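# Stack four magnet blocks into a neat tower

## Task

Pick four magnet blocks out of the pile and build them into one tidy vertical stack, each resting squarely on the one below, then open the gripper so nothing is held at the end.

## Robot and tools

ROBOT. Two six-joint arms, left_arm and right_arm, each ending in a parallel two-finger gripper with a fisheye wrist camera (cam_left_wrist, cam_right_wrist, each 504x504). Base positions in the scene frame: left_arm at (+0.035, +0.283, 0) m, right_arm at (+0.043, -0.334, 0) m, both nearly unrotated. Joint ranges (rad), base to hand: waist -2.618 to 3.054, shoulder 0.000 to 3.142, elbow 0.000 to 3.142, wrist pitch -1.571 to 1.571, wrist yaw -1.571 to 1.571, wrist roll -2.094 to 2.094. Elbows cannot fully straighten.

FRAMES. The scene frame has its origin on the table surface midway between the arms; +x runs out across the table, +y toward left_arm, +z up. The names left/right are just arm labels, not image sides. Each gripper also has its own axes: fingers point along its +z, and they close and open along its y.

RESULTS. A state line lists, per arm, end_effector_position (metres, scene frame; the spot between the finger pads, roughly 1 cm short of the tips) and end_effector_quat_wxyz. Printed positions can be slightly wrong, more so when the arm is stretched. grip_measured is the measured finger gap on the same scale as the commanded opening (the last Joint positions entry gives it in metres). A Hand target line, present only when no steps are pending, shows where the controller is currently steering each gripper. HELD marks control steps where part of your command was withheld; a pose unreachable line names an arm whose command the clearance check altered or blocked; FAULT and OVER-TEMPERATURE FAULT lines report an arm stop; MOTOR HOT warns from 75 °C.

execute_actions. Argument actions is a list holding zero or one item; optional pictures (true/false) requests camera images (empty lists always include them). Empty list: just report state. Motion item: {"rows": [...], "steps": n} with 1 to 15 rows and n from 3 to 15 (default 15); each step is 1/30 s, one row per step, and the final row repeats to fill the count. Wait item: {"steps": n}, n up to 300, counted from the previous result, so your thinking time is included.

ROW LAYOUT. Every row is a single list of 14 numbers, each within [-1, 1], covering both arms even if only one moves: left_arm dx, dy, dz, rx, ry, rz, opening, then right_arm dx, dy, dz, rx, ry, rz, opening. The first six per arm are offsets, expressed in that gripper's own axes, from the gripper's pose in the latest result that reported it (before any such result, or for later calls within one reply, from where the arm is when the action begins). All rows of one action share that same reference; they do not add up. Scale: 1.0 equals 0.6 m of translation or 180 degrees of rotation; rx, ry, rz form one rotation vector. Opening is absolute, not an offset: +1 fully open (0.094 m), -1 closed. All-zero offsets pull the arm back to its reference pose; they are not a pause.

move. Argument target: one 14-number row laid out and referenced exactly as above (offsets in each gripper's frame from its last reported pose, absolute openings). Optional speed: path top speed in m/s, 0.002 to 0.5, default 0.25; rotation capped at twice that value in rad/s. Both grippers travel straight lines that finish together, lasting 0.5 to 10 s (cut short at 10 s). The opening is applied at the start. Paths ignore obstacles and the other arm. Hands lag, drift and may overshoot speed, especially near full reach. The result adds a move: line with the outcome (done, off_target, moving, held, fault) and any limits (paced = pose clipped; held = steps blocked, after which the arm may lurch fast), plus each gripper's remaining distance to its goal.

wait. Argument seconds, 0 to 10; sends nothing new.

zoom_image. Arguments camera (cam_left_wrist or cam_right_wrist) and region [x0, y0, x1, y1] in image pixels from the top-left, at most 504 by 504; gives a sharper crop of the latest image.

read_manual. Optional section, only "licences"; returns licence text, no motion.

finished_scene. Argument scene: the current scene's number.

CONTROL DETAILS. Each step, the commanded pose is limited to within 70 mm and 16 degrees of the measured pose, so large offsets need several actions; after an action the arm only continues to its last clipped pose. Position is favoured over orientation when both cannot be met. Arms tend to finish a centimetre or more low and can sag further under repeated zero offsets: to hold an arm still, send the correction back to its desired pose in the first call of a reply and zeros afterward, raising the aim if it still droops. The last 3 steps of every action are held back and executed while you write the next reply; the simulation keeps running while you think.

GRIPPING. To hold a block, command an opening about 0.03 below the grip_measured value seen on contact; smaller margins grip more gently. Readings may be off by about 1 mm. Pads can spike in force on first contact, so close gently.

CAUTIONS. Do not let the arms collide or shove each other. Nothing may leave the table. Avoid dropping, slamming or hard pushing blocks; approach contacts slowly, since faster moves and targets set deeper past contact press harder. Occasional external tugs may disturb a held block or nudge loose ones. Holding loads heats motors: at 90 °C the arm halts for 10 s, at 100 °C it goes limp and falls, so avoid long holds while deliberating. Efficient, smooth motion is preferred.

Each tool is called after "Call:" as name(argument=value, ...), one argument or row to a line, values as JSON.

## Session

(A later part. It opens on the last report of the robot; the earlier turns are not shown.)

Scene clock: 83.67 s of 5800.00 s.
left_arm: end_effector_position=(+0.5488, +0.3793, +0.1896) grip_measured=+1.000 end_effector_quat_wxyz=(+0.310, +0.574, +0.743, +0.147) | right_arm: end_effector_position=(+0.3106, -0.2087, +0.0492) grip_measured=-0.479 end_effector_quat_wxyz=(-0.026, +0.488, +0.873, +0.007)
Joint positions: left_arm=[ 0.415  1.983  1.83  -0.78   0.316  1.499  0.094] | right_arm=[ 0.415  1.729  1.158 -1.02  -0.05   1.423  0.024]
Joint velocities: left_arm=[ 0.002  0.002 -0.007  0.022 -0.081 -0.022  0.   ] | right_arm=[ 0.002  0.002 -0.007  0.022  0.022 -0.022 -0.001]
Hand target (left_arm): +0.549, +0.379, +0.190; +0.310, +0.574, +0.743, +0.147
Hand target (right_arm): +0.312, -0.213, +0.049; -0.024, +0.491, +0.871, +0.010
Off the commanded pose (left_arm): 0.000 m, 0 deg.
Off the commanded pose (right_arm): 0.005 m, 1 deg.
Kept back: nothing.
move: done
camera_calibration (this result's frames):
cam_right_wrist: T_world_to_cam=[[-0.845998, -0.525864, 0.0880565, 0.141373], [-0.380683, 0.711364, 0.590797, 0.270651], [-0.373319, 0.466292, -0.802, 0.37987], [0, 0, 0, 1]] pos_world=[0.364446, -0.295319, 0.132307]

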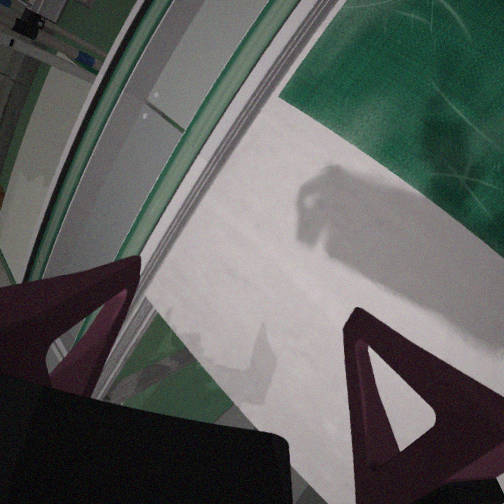

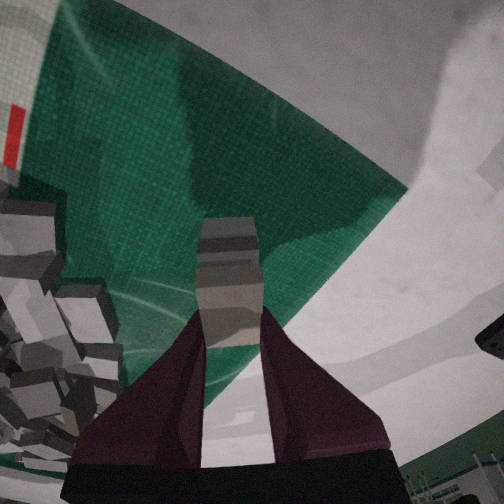

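Call:
move(
  target=[0,0,0,0,0,0,1,-0.012,0.001,0.003,0,0,0,-0.53],
  speed=0.02,
)

Call:
zoom_image(
  camera="cam_right_wrist",
  region=[160, 210, 300, 350],
)

Scene clock: 84.60 s of 5800.00 s.
left_arm: end_effector_position=(+0.5488, +0.3793, +0.1896) grip_measured=+1.000 end_effector_quat_wxyz=(+0.310, +0.574, +0.743, +0.147) | right_arm: end_effector_position=(+0.3130, -0.2117, +0.0492) grip_measured=-0.479 end_effector_quat_wxyz=(-0.025, +0.487, +0.873, +0.009)
Joint positions: left_arm=[ 0.415  1.983  1.83  -0.78   0.316  1.499  0.094] | right_arm=[ 0.402  1.729  1.158 -1.016 -0.051  1.409  0.024]
Joint velocities: left_arm=[-0.002 -0.002 -0.007  0.022 -0.022  0.037  0.   ] | right_arm=[-0.007  0.002  0.002  0.022  0.007 -0.007  0.   ]
Hand target (left_arm): +0.549, +0.379, +0.190; +0.310, +0.574, +0.743, +0.147
Hand target (right_arm): +0.315, -0.214, +0.047; -0.026, +0.488, +0.873, +0.008
Off the commanded pose (left_arm): 0.000 m, 0 deg.
Off the commanded pose (right_arm): 0.004 m, 0 deg.
Kept back: nothing.
move: done
camera_calibration (this result's frames):
cam_right_wrist: T_world_to_cam=[[-0.845339, -0.527681, 0.0833972, 0.141493], [-0.384263, 0.709035, 0.591279, 0.274311], [-0.371138, 0.467785, -0.802143, 0.3818], [0, 0, 0, 1]] pos_world=[0.366718, -0.298433, 0.132263]

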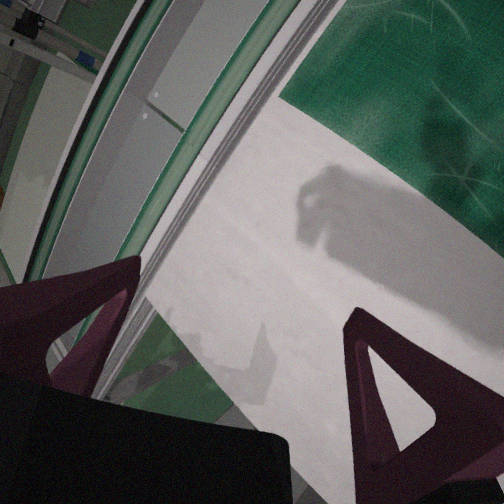

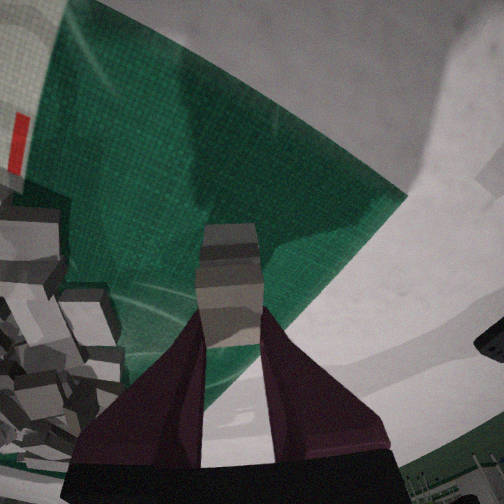

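Region (160, 210, 300, 350) of cam_right_wrist's 504x504 image, scaled by 3.600, with more detail than that image has.

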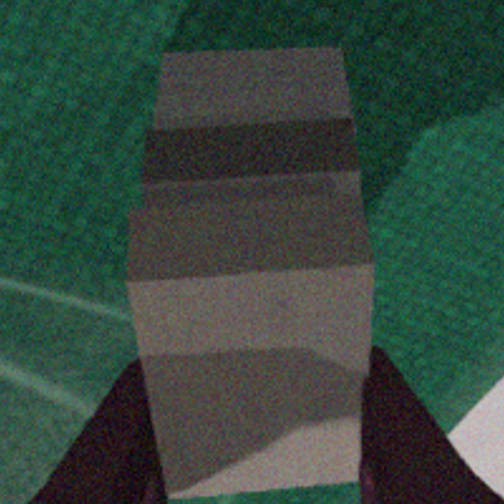

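Call:
move(
  target=[0,0,0,0,0,0,1,0,-0.004,0.012,0,0,0,-0.53],
  speed=0.02,
)

Call:
zoom_image(
  camera="cam_right_wrist",
  region=[160, 210, 300, 350],
)

Scene clock: 85.53 s of 5800.00 s.
left_arm: end_effector_position=(+0.5488, +0.3793, +0.1896) grip_measured=+1.000 end_effector_quat_wxyz=(+0.310, +0.574, +0.743, +0.147) | right_arm: end_effector_position=(+0.3134, -0.2113, +0.0461) grip_measured=-0.479 end_effector_quat_wxyz=(-0.024, +0.486, +0.873, +0.012)
Joint positions: left_arm=[ 0.415  1.983  1.83  -0.78   0.316  1.499  0.094] | right_arm=[ 0.402  1.729  1.145 -0.997 -0.052  1.407  0.024]
Joint velocities: left_arm=[-0.002 -0.007  0.002  0.007  0.037  0.051  0.   ] | right_arm=[-0.017  0.017  0.007  0.022 -0.051 -0.081  0.001]
Hand target (left_arm): +0.549, +0.379, +0.190; +0.310, +0.574, +0.743, +0.147
Hand target (right_arm): +0.311, -0.213, +0.042; -0.025, +0.487, +0.873, +0.009
Off the commanded pose (left_arm): 0.000 m, 0 deg.
Off the commanded pose (right_arm): 0.005 m, 0 deg.
Kept back: nothing.
move: done
camera_calibration (this result's frames):
cam_right_wrist: T_world_to_cam=[[-0.845192, -0.528919, 0.0767726, 0.142301], [-0.388377, 0.706488, 0.591641, 0.276759], [-0.367169, 0.470234, -0.802538, 0.378575], [0, 0, 0, 1]] pos_world=[0.36676, -0.29828, 0.129154]

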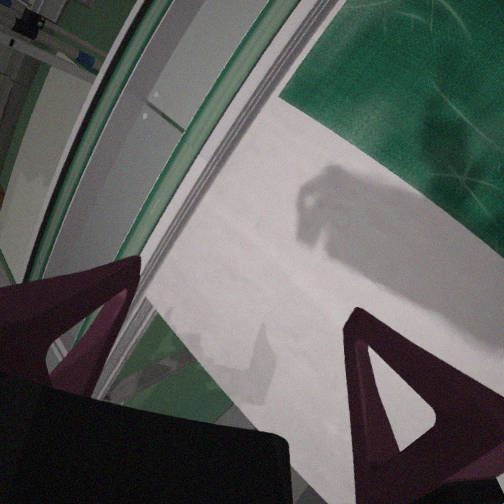

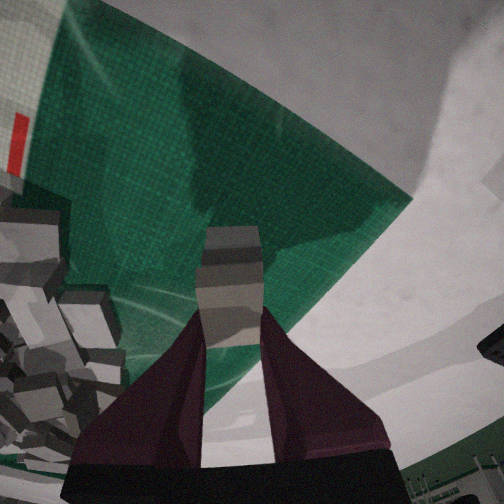

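Region (160, 210, 300, 350) of cam_right_wrist's 504x504 image, scaled by 3.600, with more detail than that image has.

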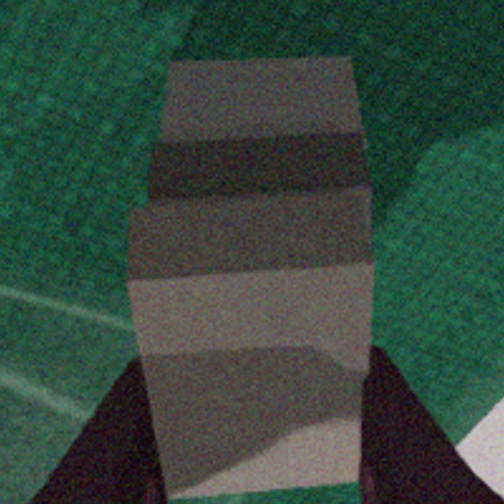

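Likely touching at the far end, about 2 mm off sideways. Release, lower, squeeze square.

Call:
move(
  target=[0,0,0,0,0,0,1,0,0,0,0,0,0,-0.2],
)

Call:
move(
  target=[0,0,0,0,0,0,1,0.002,-0.005,0.035,0,0,0,-0.2],
  speed=0.05,
)

Call:
zoom_image(
  camera="cam_right_wrist",
  region=[150, 230, 320, 400],
)

Scene clock: 86.47 s of 5800.00 s.
left_arm: end_effector_position=(+0.5488, +0.3793, +0.1896) grip_measured=+1.000 end_effector_quat_wxyz=(+0.310, +0.574, +0.743, +0.147) | right_arm: end_effector_position=(+0.3134, -0.2113, +0.0461) grip_measured=-0.202 end_effector_quat_wxyz=(-0.024, +0.486, +0.873, +0.012)
Joint positions: left_arm=[ 0.415  1.983  1.83  -0.78   0.316  1.499  0.094] | right_arm=[ 0.402  1.729  1.145 -0.997 -0.052  1.407  0.037]
Joint velocities: left_arm=[-0.022  0.012  0.007 -0.037  0.007 -0.037  0.   ] | right_arm=[ 0.012 -0.007 -0.012 -0.022 -0.007 -0.007 -0.001]
Hand target (left_arm): +0.549, +0.379, +0.190; +0.310, +0.574, +0.743, +0.147
Hand target (right_arm): +0.313, -0.211, +0.046; -0.024, +0.486, +0.873, +0.012
Off the commanded pose (left_arm): 0.000 m, 0 deg.
Off the commanded pose (right_arm): 0.000 m, 0 deg.
Kept back: nothing.
move: done
camera_calibration (this result's frames):
cam_right_wrist: T_world_to_cam=[[-0.845192, -0.528919, 0.0767726, 0.142301], [-0.388377, 0.706488, 0.591641, 0.276759], [-0.367169, 0.470234, -0.802538, 0.378575], [0, 0, 0, 1]] pos_world=[0.36676, -0.29828, 0.129154]

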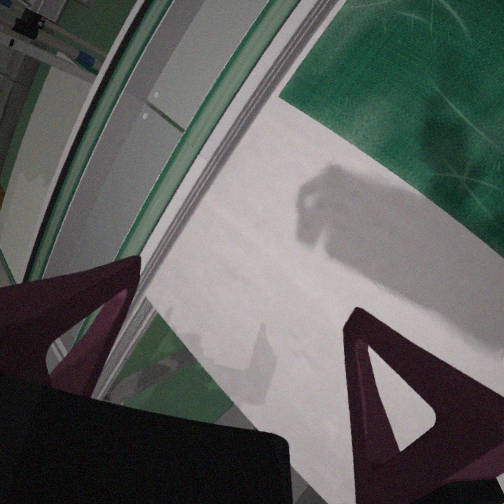

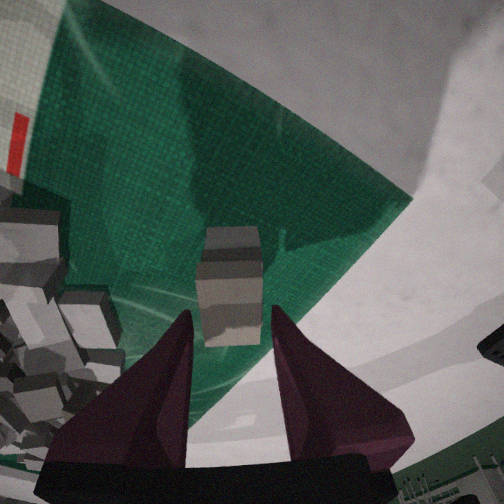

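Scene clock: 87.37 s of 5800.00 s.
left_arm: end_effector_position=(+0.5488, +0.3793, +0.1896) grip_measured=+1.000 end_effector_quat_wxyz=(+0.310, +0.574, +0.743, +0.147) | right_arm: end_effector_position=(+0.3132, -0.2114, +0.0295) grip_measured=-0.202 end_effector_quat_wxyz=(-0.020, +0.486, +0.873, +0.016)
Joint positions: left_arm=[ 0.415  1.983  1.83  -0.78   0.316  1.499  0.094] | right_arm=[ 0.402  1.742  1.09  -0.918 -0.052  1.407  0.037]
Joint velocities: left_arm=[-0.002  0.002  0.007  0.051 -0.022 -0.051  0.   ] | right_arm=[-0.007 -0.017  0.007  0.007  0.081 -0.022  0.   ]
Hand target (left_arm): +0.549, +0.379, +0.190; +0.310, +0.574, +0.743, +0.147
Hand target (right_arm): +0.310, -0.211, +0.025; -0.024, +0.486, +0.873, +0.012
Off the commanded pose (left_arm): 0.000 m, 0 deg.
Off the commanded pose (right_arm): 0.006 m, 1 deg.
Kept back: nothing.
move: done
camera_calibration (this result's frames):
cam_right_wrist: T_world_to_cam=[[-0.845898, -0.529211, 0.0662676, 0.143822], [-0.394213, 0.704077, 0.590654, 0.287907], [-0.359238, 0.47351, -0.804199, 0.363475], [0, 0, 0, 1]] pos_world=[0.365729, -0.298706, 0.112723]

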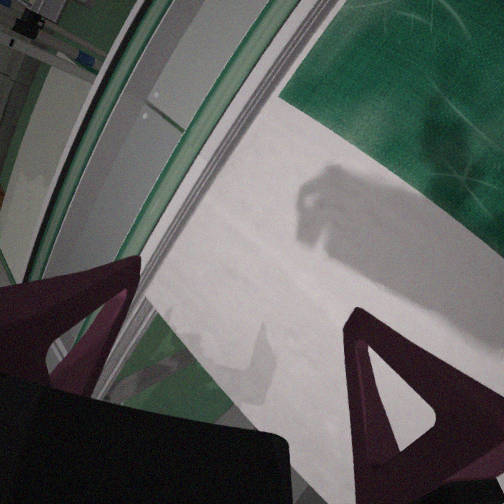

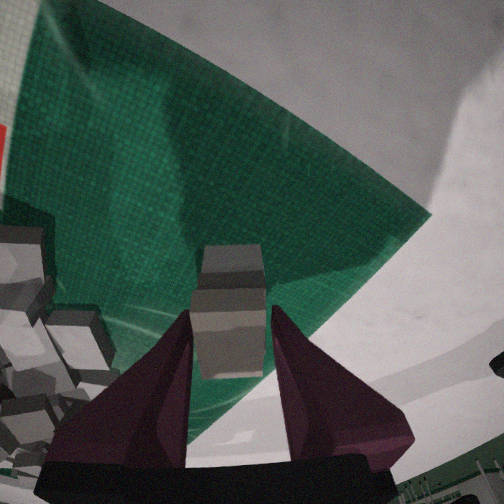

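Region (150, 230, 320, 400) of cam_right_wrist's 504x504 image, scaled by 2.965, with more detail than that image has.

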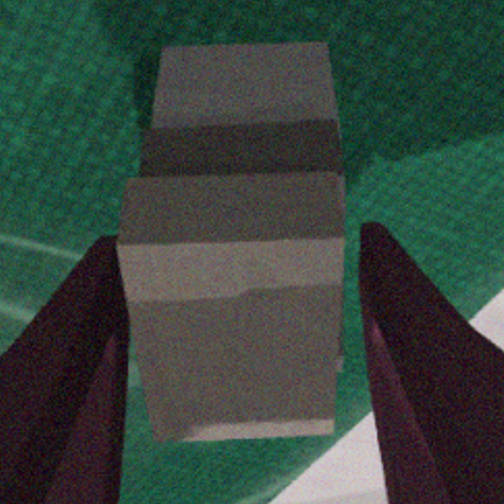

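Call:
move(
  target=[0,0,0,0,0,0,1,0,-0.005,0.024,0,0,0,-0.2],
  speed=0.05,
)

Call:
move(
  target=[0,0,0,0,0,0,1,0,0,0,0,0,0,-0.51],
)

Call:
move(
  target=[0,0,0,0,0,0,1,0,0,0,0,0,0,0.1],
)

Call:
move(
  target=[0,0,0,0,0,0,1,0,0.008,-0.12,0,0,0,0.1],
)

Call:
zoom_image(
  camera="cam_right_wrist",
  region=[160, 170, 300, 310],
)

Scene clock: 88.30 s of 5800.00 s.
left_arm: end_effector_position=(+0.5488, +0.3793, +0.1896) grip_measured=+1.000 end_effector_quat_wxyz=(+0.310, +0.574, +0.743, +0.147) | right_arm: end_effector_position=(+0.3135, -0.2113, +0.0217) grip_measured=-0.202 end_effector_quat_wxyz=(-0.015, +0.486, +0.874, +0.023)
Joint positions: left_arm=[ 0.415  1.983  1.83  -0.78   0.316  1.499  0.094] | right_arm=[ 0.402  1.742  1.056 -0.868 -0.052  1.407  0.037]
Joint velocities: left_arm=[ 0.017 -0.012 -0.002 -0.066 -0.051 -0.022  0.   ] | right_arm=[-0.007 -0.007  0.012  0.037 -0.051 -0.037 -0.   ]
Hand target (left_arm): +0.549, +0.379, +0.190; +0.310, +0.574, +0.743, +0.147
Hand target (right_arm): +0.310, -0.213, +0.015; -0.020, +0.486, +0.873, +0.016
Off the commanded pose (left_arm): 0.000 m, 0 deg.
Off the commanded pose (right_arm): 0.007 m, 1 deg.
Kept back: nothing.
move: done
camera_calibration (this result's frames):
cam_right_wrist: T_world_to_cam=[[-0.846745, -0.529561, 0.0508719, 0.145178], [-0.40274, 0.700555, 0.589087, 0.294483], [-0.347596, 0.478319, -0.806467, 0.354701], [0, 0, 0, 1]] pos_world=[0.364821, -0.299081, 0.105193]

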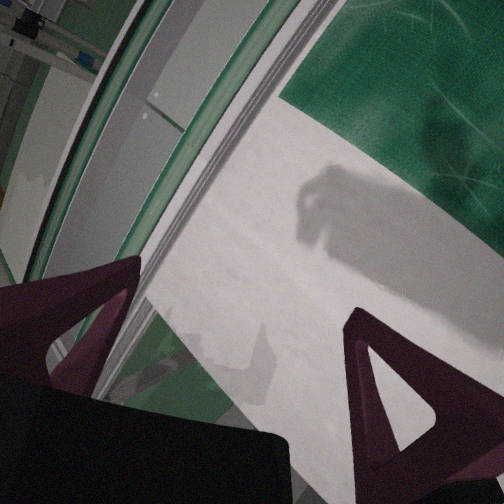

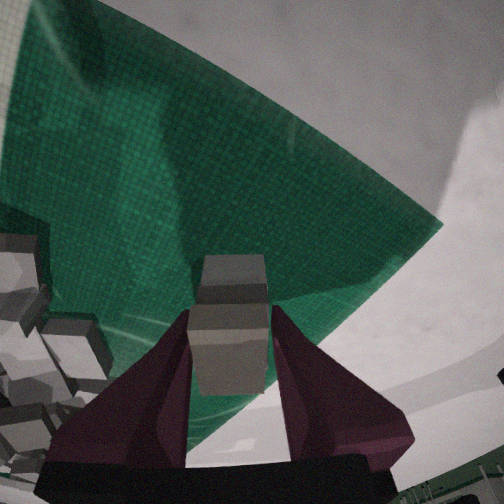

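Scene clock: 88.80 s of 5800.00 s.
left_arm: end_effector_position=(+0.5488, +0.3793, +0.1896) grip_measured=+1.000 end_effector_quat_wxyz=(+0.310, +0.574, +0.743, +0.147) | right_arm: end_effector_position=(+0.3133, -0.2113, +0.0217) grip_measured=-0.468 end_effector_quat_wxyz=(-0.016, +0.486, +0.874, +0.022)
Joint positions: left_arm=[ 0.415  1.983  1.83  -0.78   0.316  1.499  0.094] | right_arm=[ 0.402  1.742  1.056 -0.869 -0.053  1.407  0.025]
Joint velocities: left_arm=[-0.007  0.002 -0.007 -0.022  0.007  0.007  0.   ] | right_arm=[ 0.002 -0.017  0.002  0.037 -0.007  0.066 -0.001]
Hand target (left_arm): +0.549, +0.379, +0.190; +0.310, +0.574, +0.743, +0.147
Hand target (right_arm): +0.314, -0.211, +0.022; -0.015, +0.486, +0.874, +0.023
Off the commanded pose (left_arm): 0.000 m, 0 deg.
Off the commanded pose (right_arm): 0.000 m, 0 deg.
Kept back: nothing.
move: done
camera_calibration (this result's frames):
cam_right_wrist: T_world_to_cam=[[-0.846698, -0.529569, 0.0515599, 0.144971], [-0.402243, 0.700516, 0.589473, 0.294236], [-0.348285, 0.478366, -0.806141, 0.354855], [0, 0, 0, 1]] pos_world=[0.364692, -0.299095, 0.105144]

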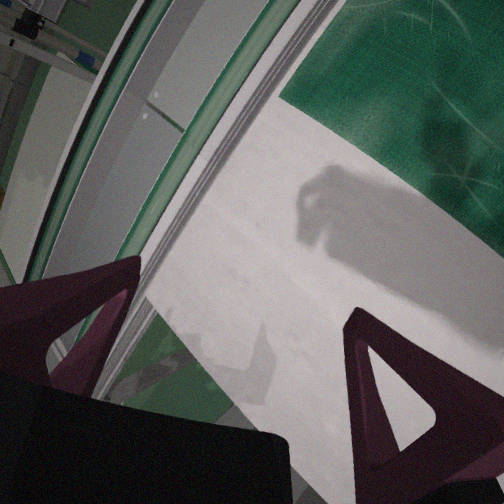

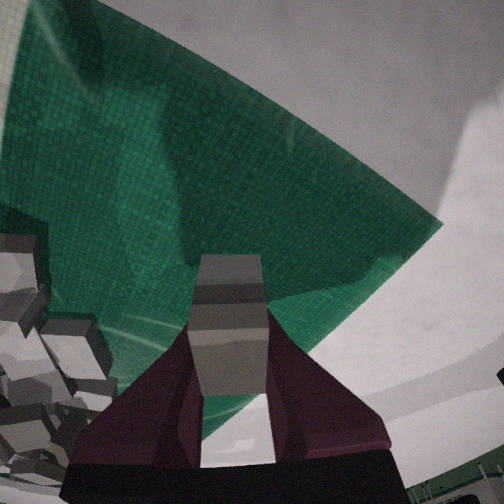

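Scene clock: 89.30 s of 5800.00 s.
left_arm: end_effector_position=(+0.5488, +0.3793, +0.1896) grip_measured=+1.000 end_effector_quat_wxyz=(+0.310, +0.574, +0.743, +0.147) | right_arm: end_effector_position=(+0.3133, -0.2113, +0.0217) grip_measured=+0.098 end_effector_quat_wxyz=(-0.016, +0.486, +0.874, +0.022)
Joint positions: left_arm=[ 0.415  1.983  1.83  -0.78   0.316  1.499  0.094] | right_arm=[ 0.402  1.742  1.056 -0.869 -0.053  1.407  0.052]
Joint velocities: left_arm=[-0.022  0.002 -0.022  0.007 -0.066 -0.081  0.   ] | right_arm=[ 0.012 -0.002 -0.017  0.022  0.007 -0.037  0.   ]
Hand target (left_arm): +0.549, +0.379, +0.190; +0.310, +0.574, +0.743, +0.147
Hand target (right_arm): +0.313, -0.211, +0.022; -0.016, +0.486, +0.874, +0.022
Off the commanded pose (left_arm): 0.000 m, 0 deg.
Off the commanded pose (right_arm): 0.000 m, 0 deg.
Kept back: nothing.
move: done
camera_calibration (this result's frames):
cam_right_wrist: T_world_to_cam=[[-0.846698, -0.529569, 0.0515599, 0.144971], [-0.402243, 0.700516, 0.589473, 0.294236], [-0.348285, 0.478366, -0.806141, 0.354855], [0, 0, 0, 1]] pos_world=[0.364692, -0.299095, 0.105144]

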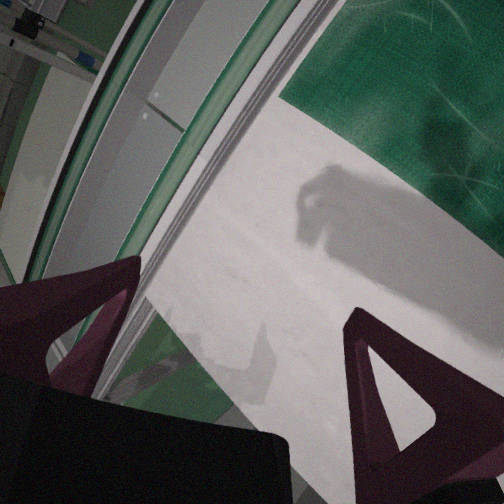

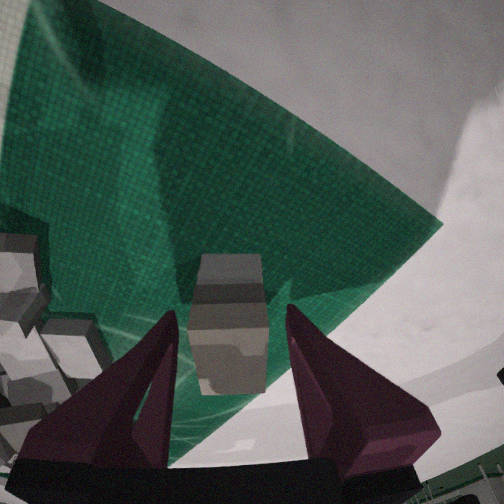

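Scene clock: 90.37 s of 5800.00 s.
left_arm: end_effector_position=(+0.5488, +0.3793, +0.1896) grip_measured=+1.000 end_effector_quat_wxyz=(+0.310, +0.574, +0.743, +0.147) | right_arm: end_effector_position=(+0.3127, -0.2114, +0.0848) grip_measured=+0.098 end_effector_quat_wxyz=(-0.022, +0.486, +0.873, +0.015)
Joint positions: left_arm=[ 0.415  1.983  1.83  -0.78   0.316  1.499  0.094] | right_arm=[ 0.402  1.682  1.251 -1.144 -0.053  1.407  0.052]
Joint velocities: left_arm=[-0.012 -0.017 -0.012 -0.022  0.007 -0.037  0.   ] | right_arm=[ 0.002 -0.007 -0.007 -0.037  0.037 -0.007  0.   ]
Hand target (left_arm): +0.549, +0.379, +0.190; +0.310, +0.574, +0.743, +0.147
Hand target (right_arm): +0.317, -0.212, +0.093; -0.016, +0.486, +0.874, +0.023
Off the commanded pose (left_arm): 0.000 m, 0 deg.
Off the commanded pose (right_arm): 0.010 m, 1 deg.
Kept back: nothing.
move: done
camera_calibration (this result's frames):
cam_right_wrist: T_world_to_cam=[[-0.845555, -0.529152, 0.0709557, 0.139246], [-0.391242, 0.704572, 0.592037, 0.254068], [-0.363271, 0.472839, -0.802781, 0.408797], [0, 0, 0, 1]] pos_world=[0.365646, -0.298622, 0.167877]

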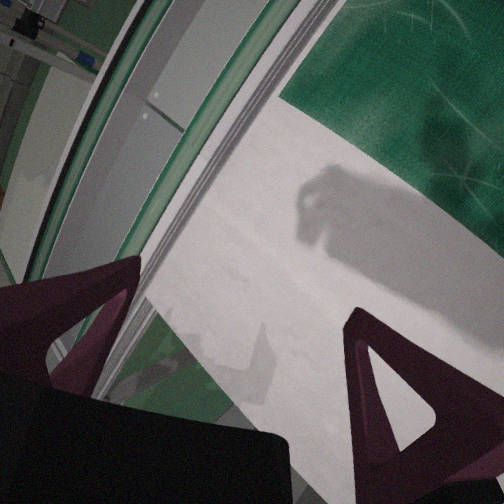

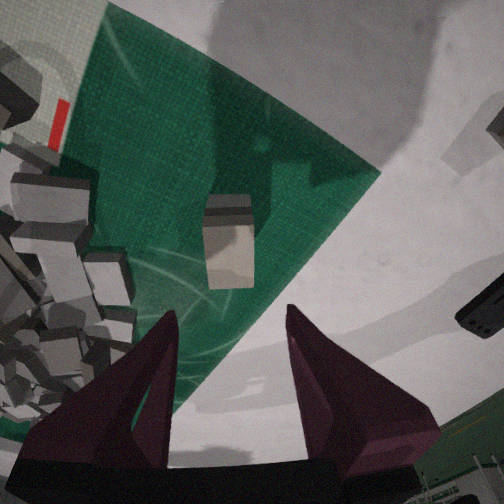

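Region (160, 170, 300, 310) of cam_right_wrist's 504x504 image, scaled by 3.600, with more detail than that image has.

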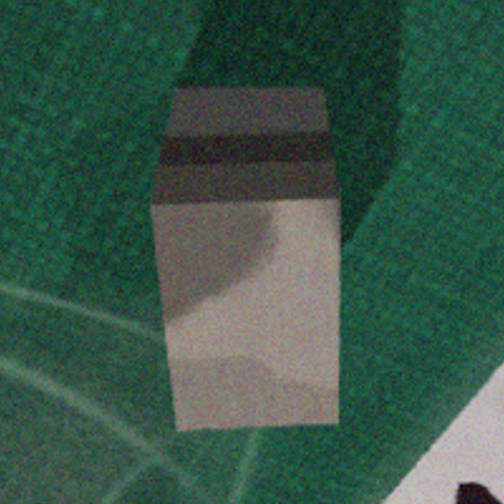

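Call:
move(
  target=[0,0,0,0,0,0,1,0,0,0,0,-0.012,-0.5,0.4],
  speed=0.5,
)

Scene clock: 92.93 s of 5800.00 s.
left_arm: end_effector_position=(+0.5488, +0.3793, +0.1896) grip_measured=+1.000 end_effector_quat_wxyz=(+0.310, +0.574, +0.743, +0.147) | right_arm: end_effector_position=(+0.3126, -0.2127, +0.0809) grip_measured=+0.398 end_effector_quat_wxyz=(-0.004, -0.266, +0.964, +0.018)
Joint positions: left_arm=[ 0.415  1.983  1.83  -0.78   0.316  1.499  0.094] | right_arm=[ 0.408  1.682  1.235 -1.128 -0.037 -0.141  0.066]
Joint velocities: left_arm=[ 0.002 -0.022  0.007 -0.007 -0.007  0.022  0.   ] | right_arm=[-0.017 -0.017 -0.002 -0.037 -0.022 -0.022  0.001]
Hand target (left_arm): +0.549, +0.379, +0.190; +0.310, +0.574, +0.743, +0.147
Hand target (right_arm): +0.313, -0.212, +0.085; +0.009, -0.274, +0.962, +0.018
Off the commanded pose (left_arm): 0.000 m, 0 deg.
Off the commanded pose (right_arm): 0.004 m, 2 deg.
Kept back: nothing.
move: done
camera_calibration (this result's frames):
cam_right_wrist: T_world_to_cam=[[0.512529, -0.857838, 0.0377971, -0.353022], [-0.728557, -0.411148, 0.547871, 0.128948], [-0.454444, -0.308337, -0.835709, 0.271242], [0, 0, 0, 1]] pos_world=[0.398144, -0.166185, 0.169376]

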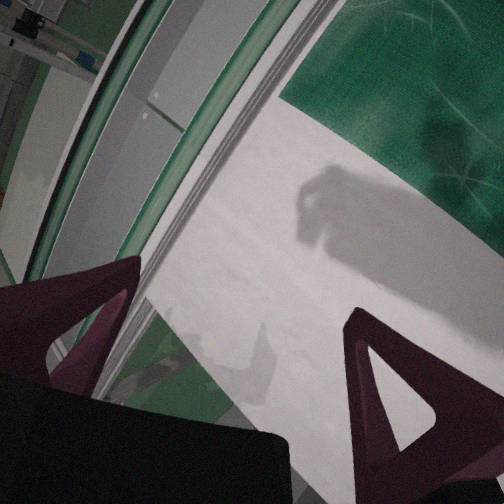

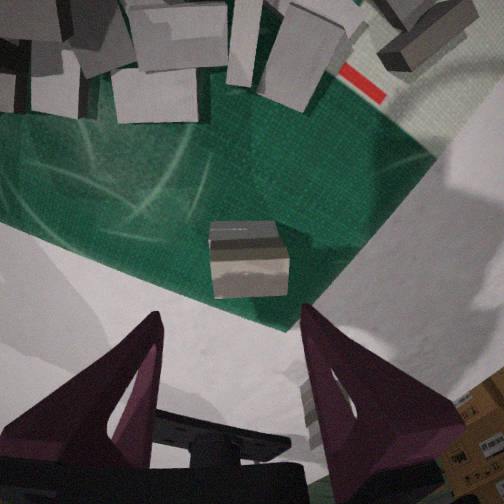

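Call:
move(
  target=[0,0,0,0,0,0,1,0,-0.018,0.03,0.008,0,0,0.5],
  speed=0.1,
)

Call:
move(
  target=[0,0,0,0,0,0,1,0.003,0,0.082,0,0,0,0.5],
  speed=0.1,
)

Scene clock: 94.03 s of 5800.00 s.
left_arm: end_effector_position=(+0.5488, +0.3793, +0.1896) grip_measured=+1.000 end_effector_quat_wxyz=(+0.310, +0.574, +0.743, +0.147) | right_arm: end_effector_position=(+0.3156, -0.2173, +0.0662) grip_measured=+0.498 end_effector_quat_wxyz=(-0.002, -0.267, +0.964, +0.011)
Joint positions: left_arm=[ 0.415  1.983  1.83  -0.78   0.316  1.499  0.094] | right_arm=[ 0.398  1.697  1.193 -1.069 -0.022 -0.153  0.07 ]
Joint velocities: left_arm=[-0.007 -0.012 -0.002  0.037 -0.037 -0.037  0.   ] | right_arm=[-0.007 -0.002  0.012  0.022  0.081 -0.007  0.001]
Hand target (left_arm): +0.549, +0.379, +0.190; +0.310, +0.574, +0.743, +0.147
Hand target (right_arm): +0.318, -0.221, +0.063; -0.001, -0.266, +0.964, +0.006
Off the commanded pose (left_arm): 0.000 m, 0 deg.
Off the commanded pose (right_arm): 0.006 m, 1 deg.
Kept back: nothing.
move: done
camera_calibration (this result's frames):
cam_right_wrist: T_world_to_cam=[[0.514834, -0.855643, 0.0531159, -0.359247], [-0.731442, -0.406097, 0.547793, 0.139331], [-0.447145, -0.320874, -0.834926, 0.25385], [0, 0, 0, 1]] pos_world=[0.400373, -0.169352, 0.154703]

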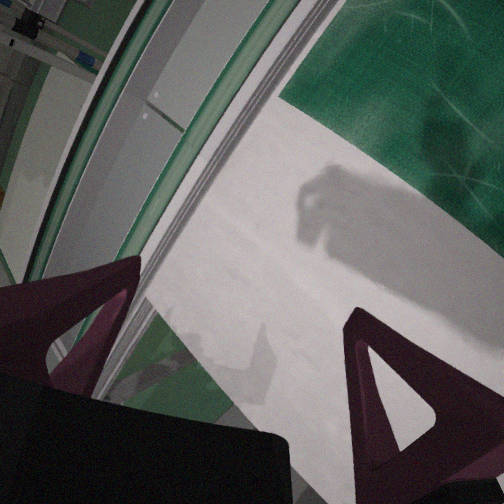

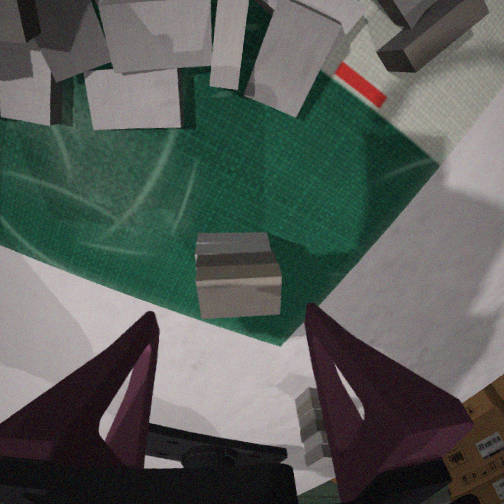

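Scene clock: 95.10 s of 5800.00 s.
left_arm: end_effector_position=(+0.5488, +0.3793, +0.1896) grip_measured=+1.000 end_effector_quat_wxyz=(+0.310, +0.574, +0.743, +0.147) | right_arm: end_effector_position=(+0.3141, -0.2180, +0.0199) grip_measured=+0.498 end_effector_quat_wxyz=(-0.004, -0.267, +0.964, +0.011)
Joint positions: left_arm=[ 0.415  1.983  1.83  -0.78   0.316  1.499  0.094] | right_arm=[ 0.398  1.757  1.067 -0.887 -0.022 -0.153  0.07 ]
Joint velocities: left_arm=[ 0.007  0.007 -0.032 -0.022  0.022 -0.037  0.   ] | right_arm=[ 0.002 -0.012 -0.017 -0.051  0.037 -0.022  0.   ]
Hand target (left_arm): +0.549, +0.379, +0.190; +0.310, +0.574, +0.743, +0.147
Hand target (right_arm): +0.314, -0.218, +0.017; -0.002, -0.267, +0.964, +0.011
Off the commanded pose (left_arm): 0.000 m, 0 deg.
Off the commanded pose (right_arm): 0.003 m, 0 deg.
Kept back: nothing.
move: done
camera_calibration (this result's frames):
cam_right_wrist: T_world_to_cam=[[0.51502, -0.855567, 0.0525335, -0.35656], [-0.729502, -0.405304, 0.550958, 0.162793], [-0.45009, -0.322078, -0.832878, 0.214908], [0, 0, 0, 1]] pos_world=[0.399121, -0.169864, 0.108031]

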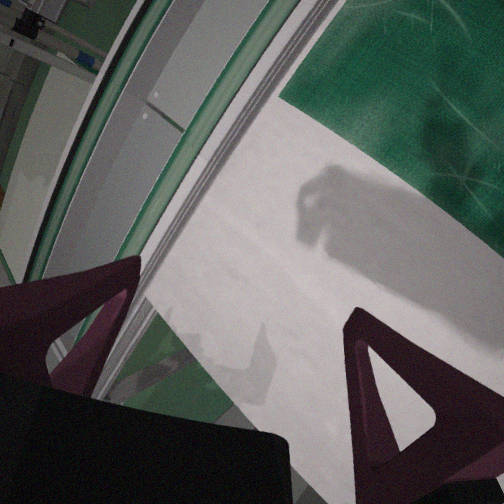

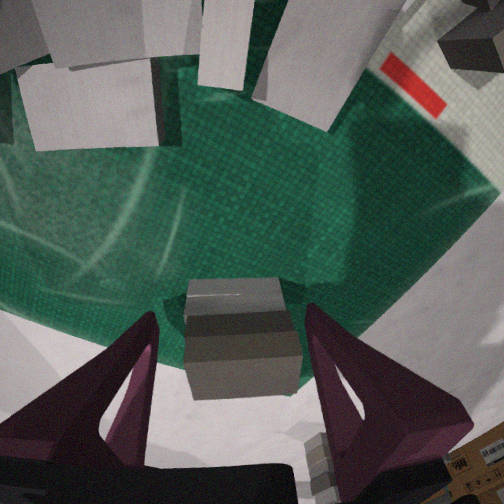

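Call:
move(
  target=[0,0,0,0,0,0,1,0,0,0,0,0,0,-0.19],
)

Call:
move(
  target=[0,0,0,0,0,0,1,0,0,0,0,0,0,0.5],
)

Call:
move(
  target=[0,0,0,0,0,0,1,-0.008,0,-0.11,0,0,0,0.5],
)

Call:
zoom_image(
  camera="cam_right_wrist",
  region=[160, 190, 300, 330],
)

Scene clock: 96.03 s of 5800.00 s.
left_arm: end_effector_position=(+0.5488, +0.3793, +0.1896) grip_measured=+1.000 end_effector_quat_wxyz=(+0.310, +0.574, +0.743, +0.147) | right_arm: end_effector_position=(+0.3143, -0.2181, +0.0199) grip_measured=-0.140 end_effector_quat_wxyz=(-0.004, -0.267, +0.964, +0.010)
Joint positions: left_arm=[ 0.415  1.983  1.83  -0.78   0.316  1.499  0.094] | right_arm=[ 0.398  1.757  1.067 -0.886 -0.021 -0.153  0.04 ]
Joint velocities: left_arm=[-0.017 -0.007  0.002 -0.095 -0.051  0.007  0.   ] | right_arm=[-0.007  0.042 -0.012 -0.051  0.007 -0.022 -0.   ]
Hand target (left_arm): +0.549, +0.379, +0.190; +0.310, +0.574, +0.743, +0.147
Hand target (right_arm): +0.314, -0.218, +0.020; -0.004, -0.268, +0.963, +0.011
Off the commanded pose (left_arm): 0.000 m, 0 deg.
Off the commanded pose (right_arm): 0.000 m, 0 deg.
Kept back: nothing.
move: done
camera_calibration (this result's frames):
cam_right_wrist: T_world_to_cam=[[0.514965, -0.855523, 0.0537794, -0.356788], [-0.730127, -0.404884, 0.550439, 0.163231], [-0.449138, -0.322723, -0.833142, 0.214545], [0, 0, 0, 1]] pos_world=[0.399273, -0.169912, 0.108085]

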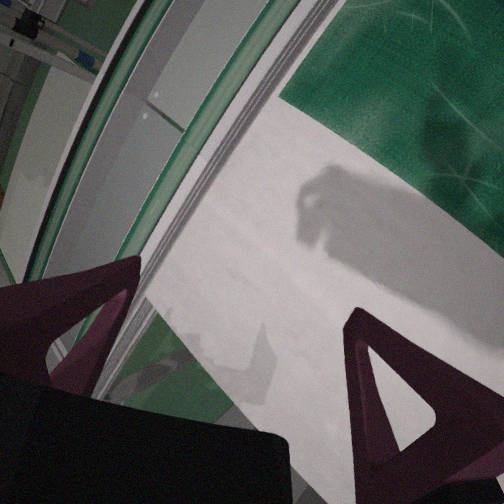

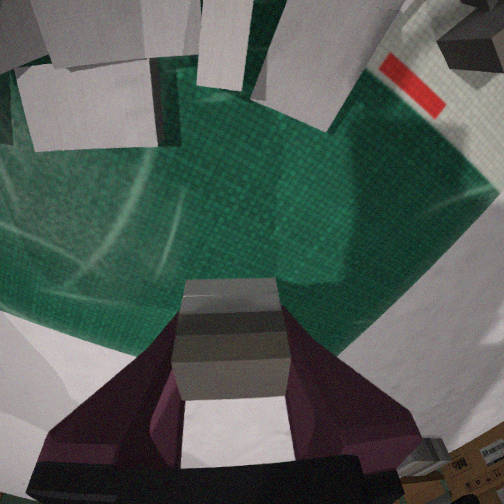

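Scene clock: 96.53 s of 5800.00 s.
left_arm: end_effector_position=(+0.5488, +0.3793, +0.1896) grip_measured=+1.000 end_effector_quat_wxyz=(+0.310, +0.574, +0.743, +0.147) | right_arm: end_effector_position=(+0.3143, -0.2181, +0.0199) grip_measured=+0.498 end_effector_quat_wxyz=(-0.004, -0.267, +0.964, +0.010)
Joint positions: left_arm=[ 0.415  1.983  1.83  -0.78   0.316  1.499  0.094] | right_arm=[ 0.398  1.757  1.067 -0.886 -0.021 -0.153  0.07 ]
Joint velocities: left_arm=[-0.002 -0.012  0.002 -0.037 -0.081  0.066  0.   ] | right_arm=[ 0.002 -0.012  0.012 -0.007 -0.037  0.007 -0.   ]
Hand target (left_arm): +0.549, +0.379, +0.190; +0.310, +0.574, +0.743, +0.147
Hand target (right_arm): +0.314, -0.218, +0.020; -0.004, -0.267, +0.964, +0.010
Off the commanded pose (left_arm): 0.000 m, 0 deg.
Off the commanded pose (right_arm): 0.000 m, 0 deg.
Kept back: nothing.
move: done
camera_calibration (this result's frames):
cam_right_wrist: T_world_to_cam=[[0.514965, -0.855523, 0.0537794, -0.356788], [-0.730127, -0.404884, 0.550439, 0.163231], [-0.449138, -0.322723, -0.833142, 0.214545], [0, 0, 0, 1]] pos_world=[0.399273, -0.169912, 0.108085]

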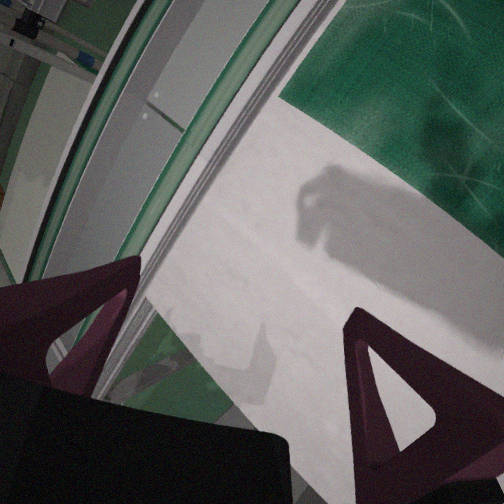

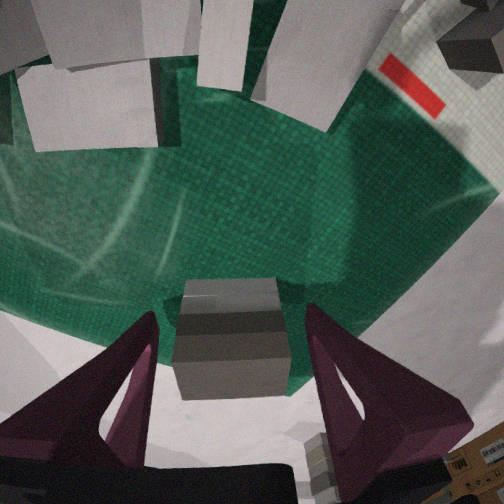

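Scene clock: 97.60 s of 5800.00 s.
left_arm: end_effector_position=(+0.5488, +0.3793, +0.1896) grip_measured=+1.000 end_effector_quat_wxyz=(+0.310, +0.574, +0.743, +0.147) | right_arm: end_effector_position=(+0.3124, -0.2189, +0.0761) grip_measured=+0.498 end_effector_quat_wxyz=(-0.020, -0.267, +0.963, +0.008)
Joint positions: left_arm=[ 0.415  1.983  1.83  -0.78   0.316  1.499  0.094] | right_arm=[ 0.398  1.708  1.245 -1.145 -0.021 -0.153  0.07 ]
Joint velocities: left_arm=[ 0.002  0.012 -0.007 -0.022 -0.037 -0.037  0.   ] | right_arm=[-0.017 -0.002 -0.012 -0.081 -0.007 -0.037 -0.001]
Hand target (left_arm): +0.549, +0.379, +0.190; +0.310, +0.574, +0.743, +0.147
Hand target (right_arm): +0.318, -0.216, +0.086; -0.004, -0.267, +0.964, +0.010
Off the commanded pose (left_arm): 0.000 m, 0 deg.
Off the commanded pose (right_arm): 0.012 m, 2 deg.
Kept back: nothing.
move: off_target (right_arm)
camera_calibration (this result's frames):
cam_right_wrist: T_world_to_cam=[[0.516504, -0.854893, 0.0487997, -0.359452], [-0.713207, -0.397963, 0.577028, 0.12474], [-0.473876, -0.332842, -0.815265, 0.264392], [0, 0, 0, 1]] pos_world=[0.399913, -0.16965, 0.161112]

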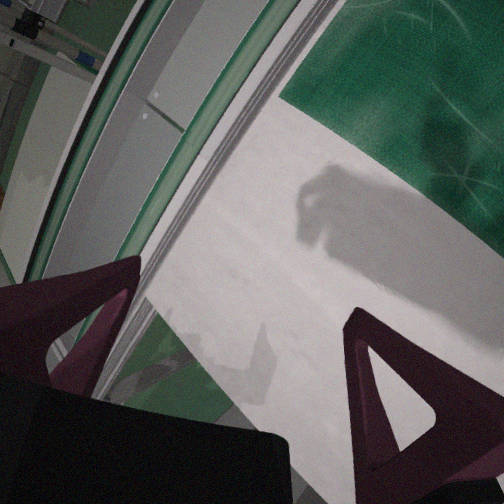

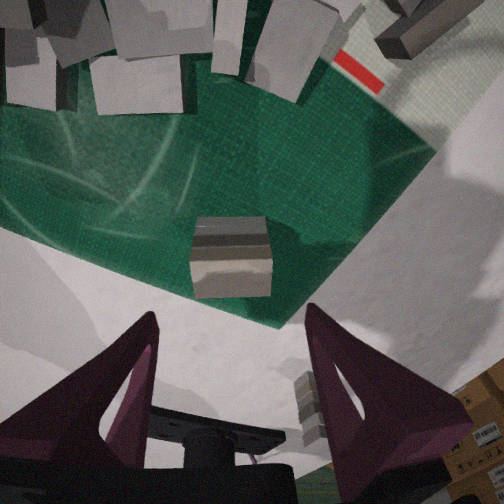

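Region (160, 190, 300, 330) of cam_right_wrist's 504x504 image, scaled by 3.600, with more detail than that image has.

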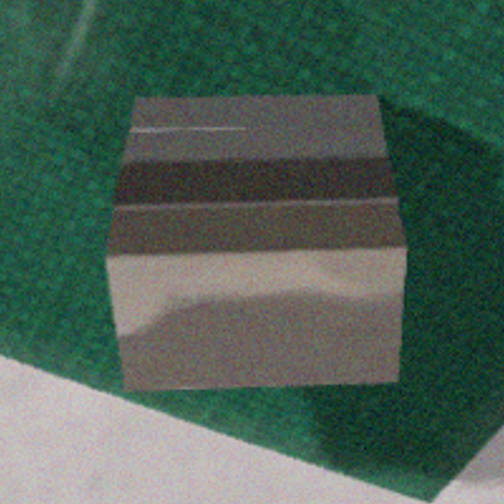

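Call:
finished_scene(
  scene=1,
)

The scene is finished: the task was done.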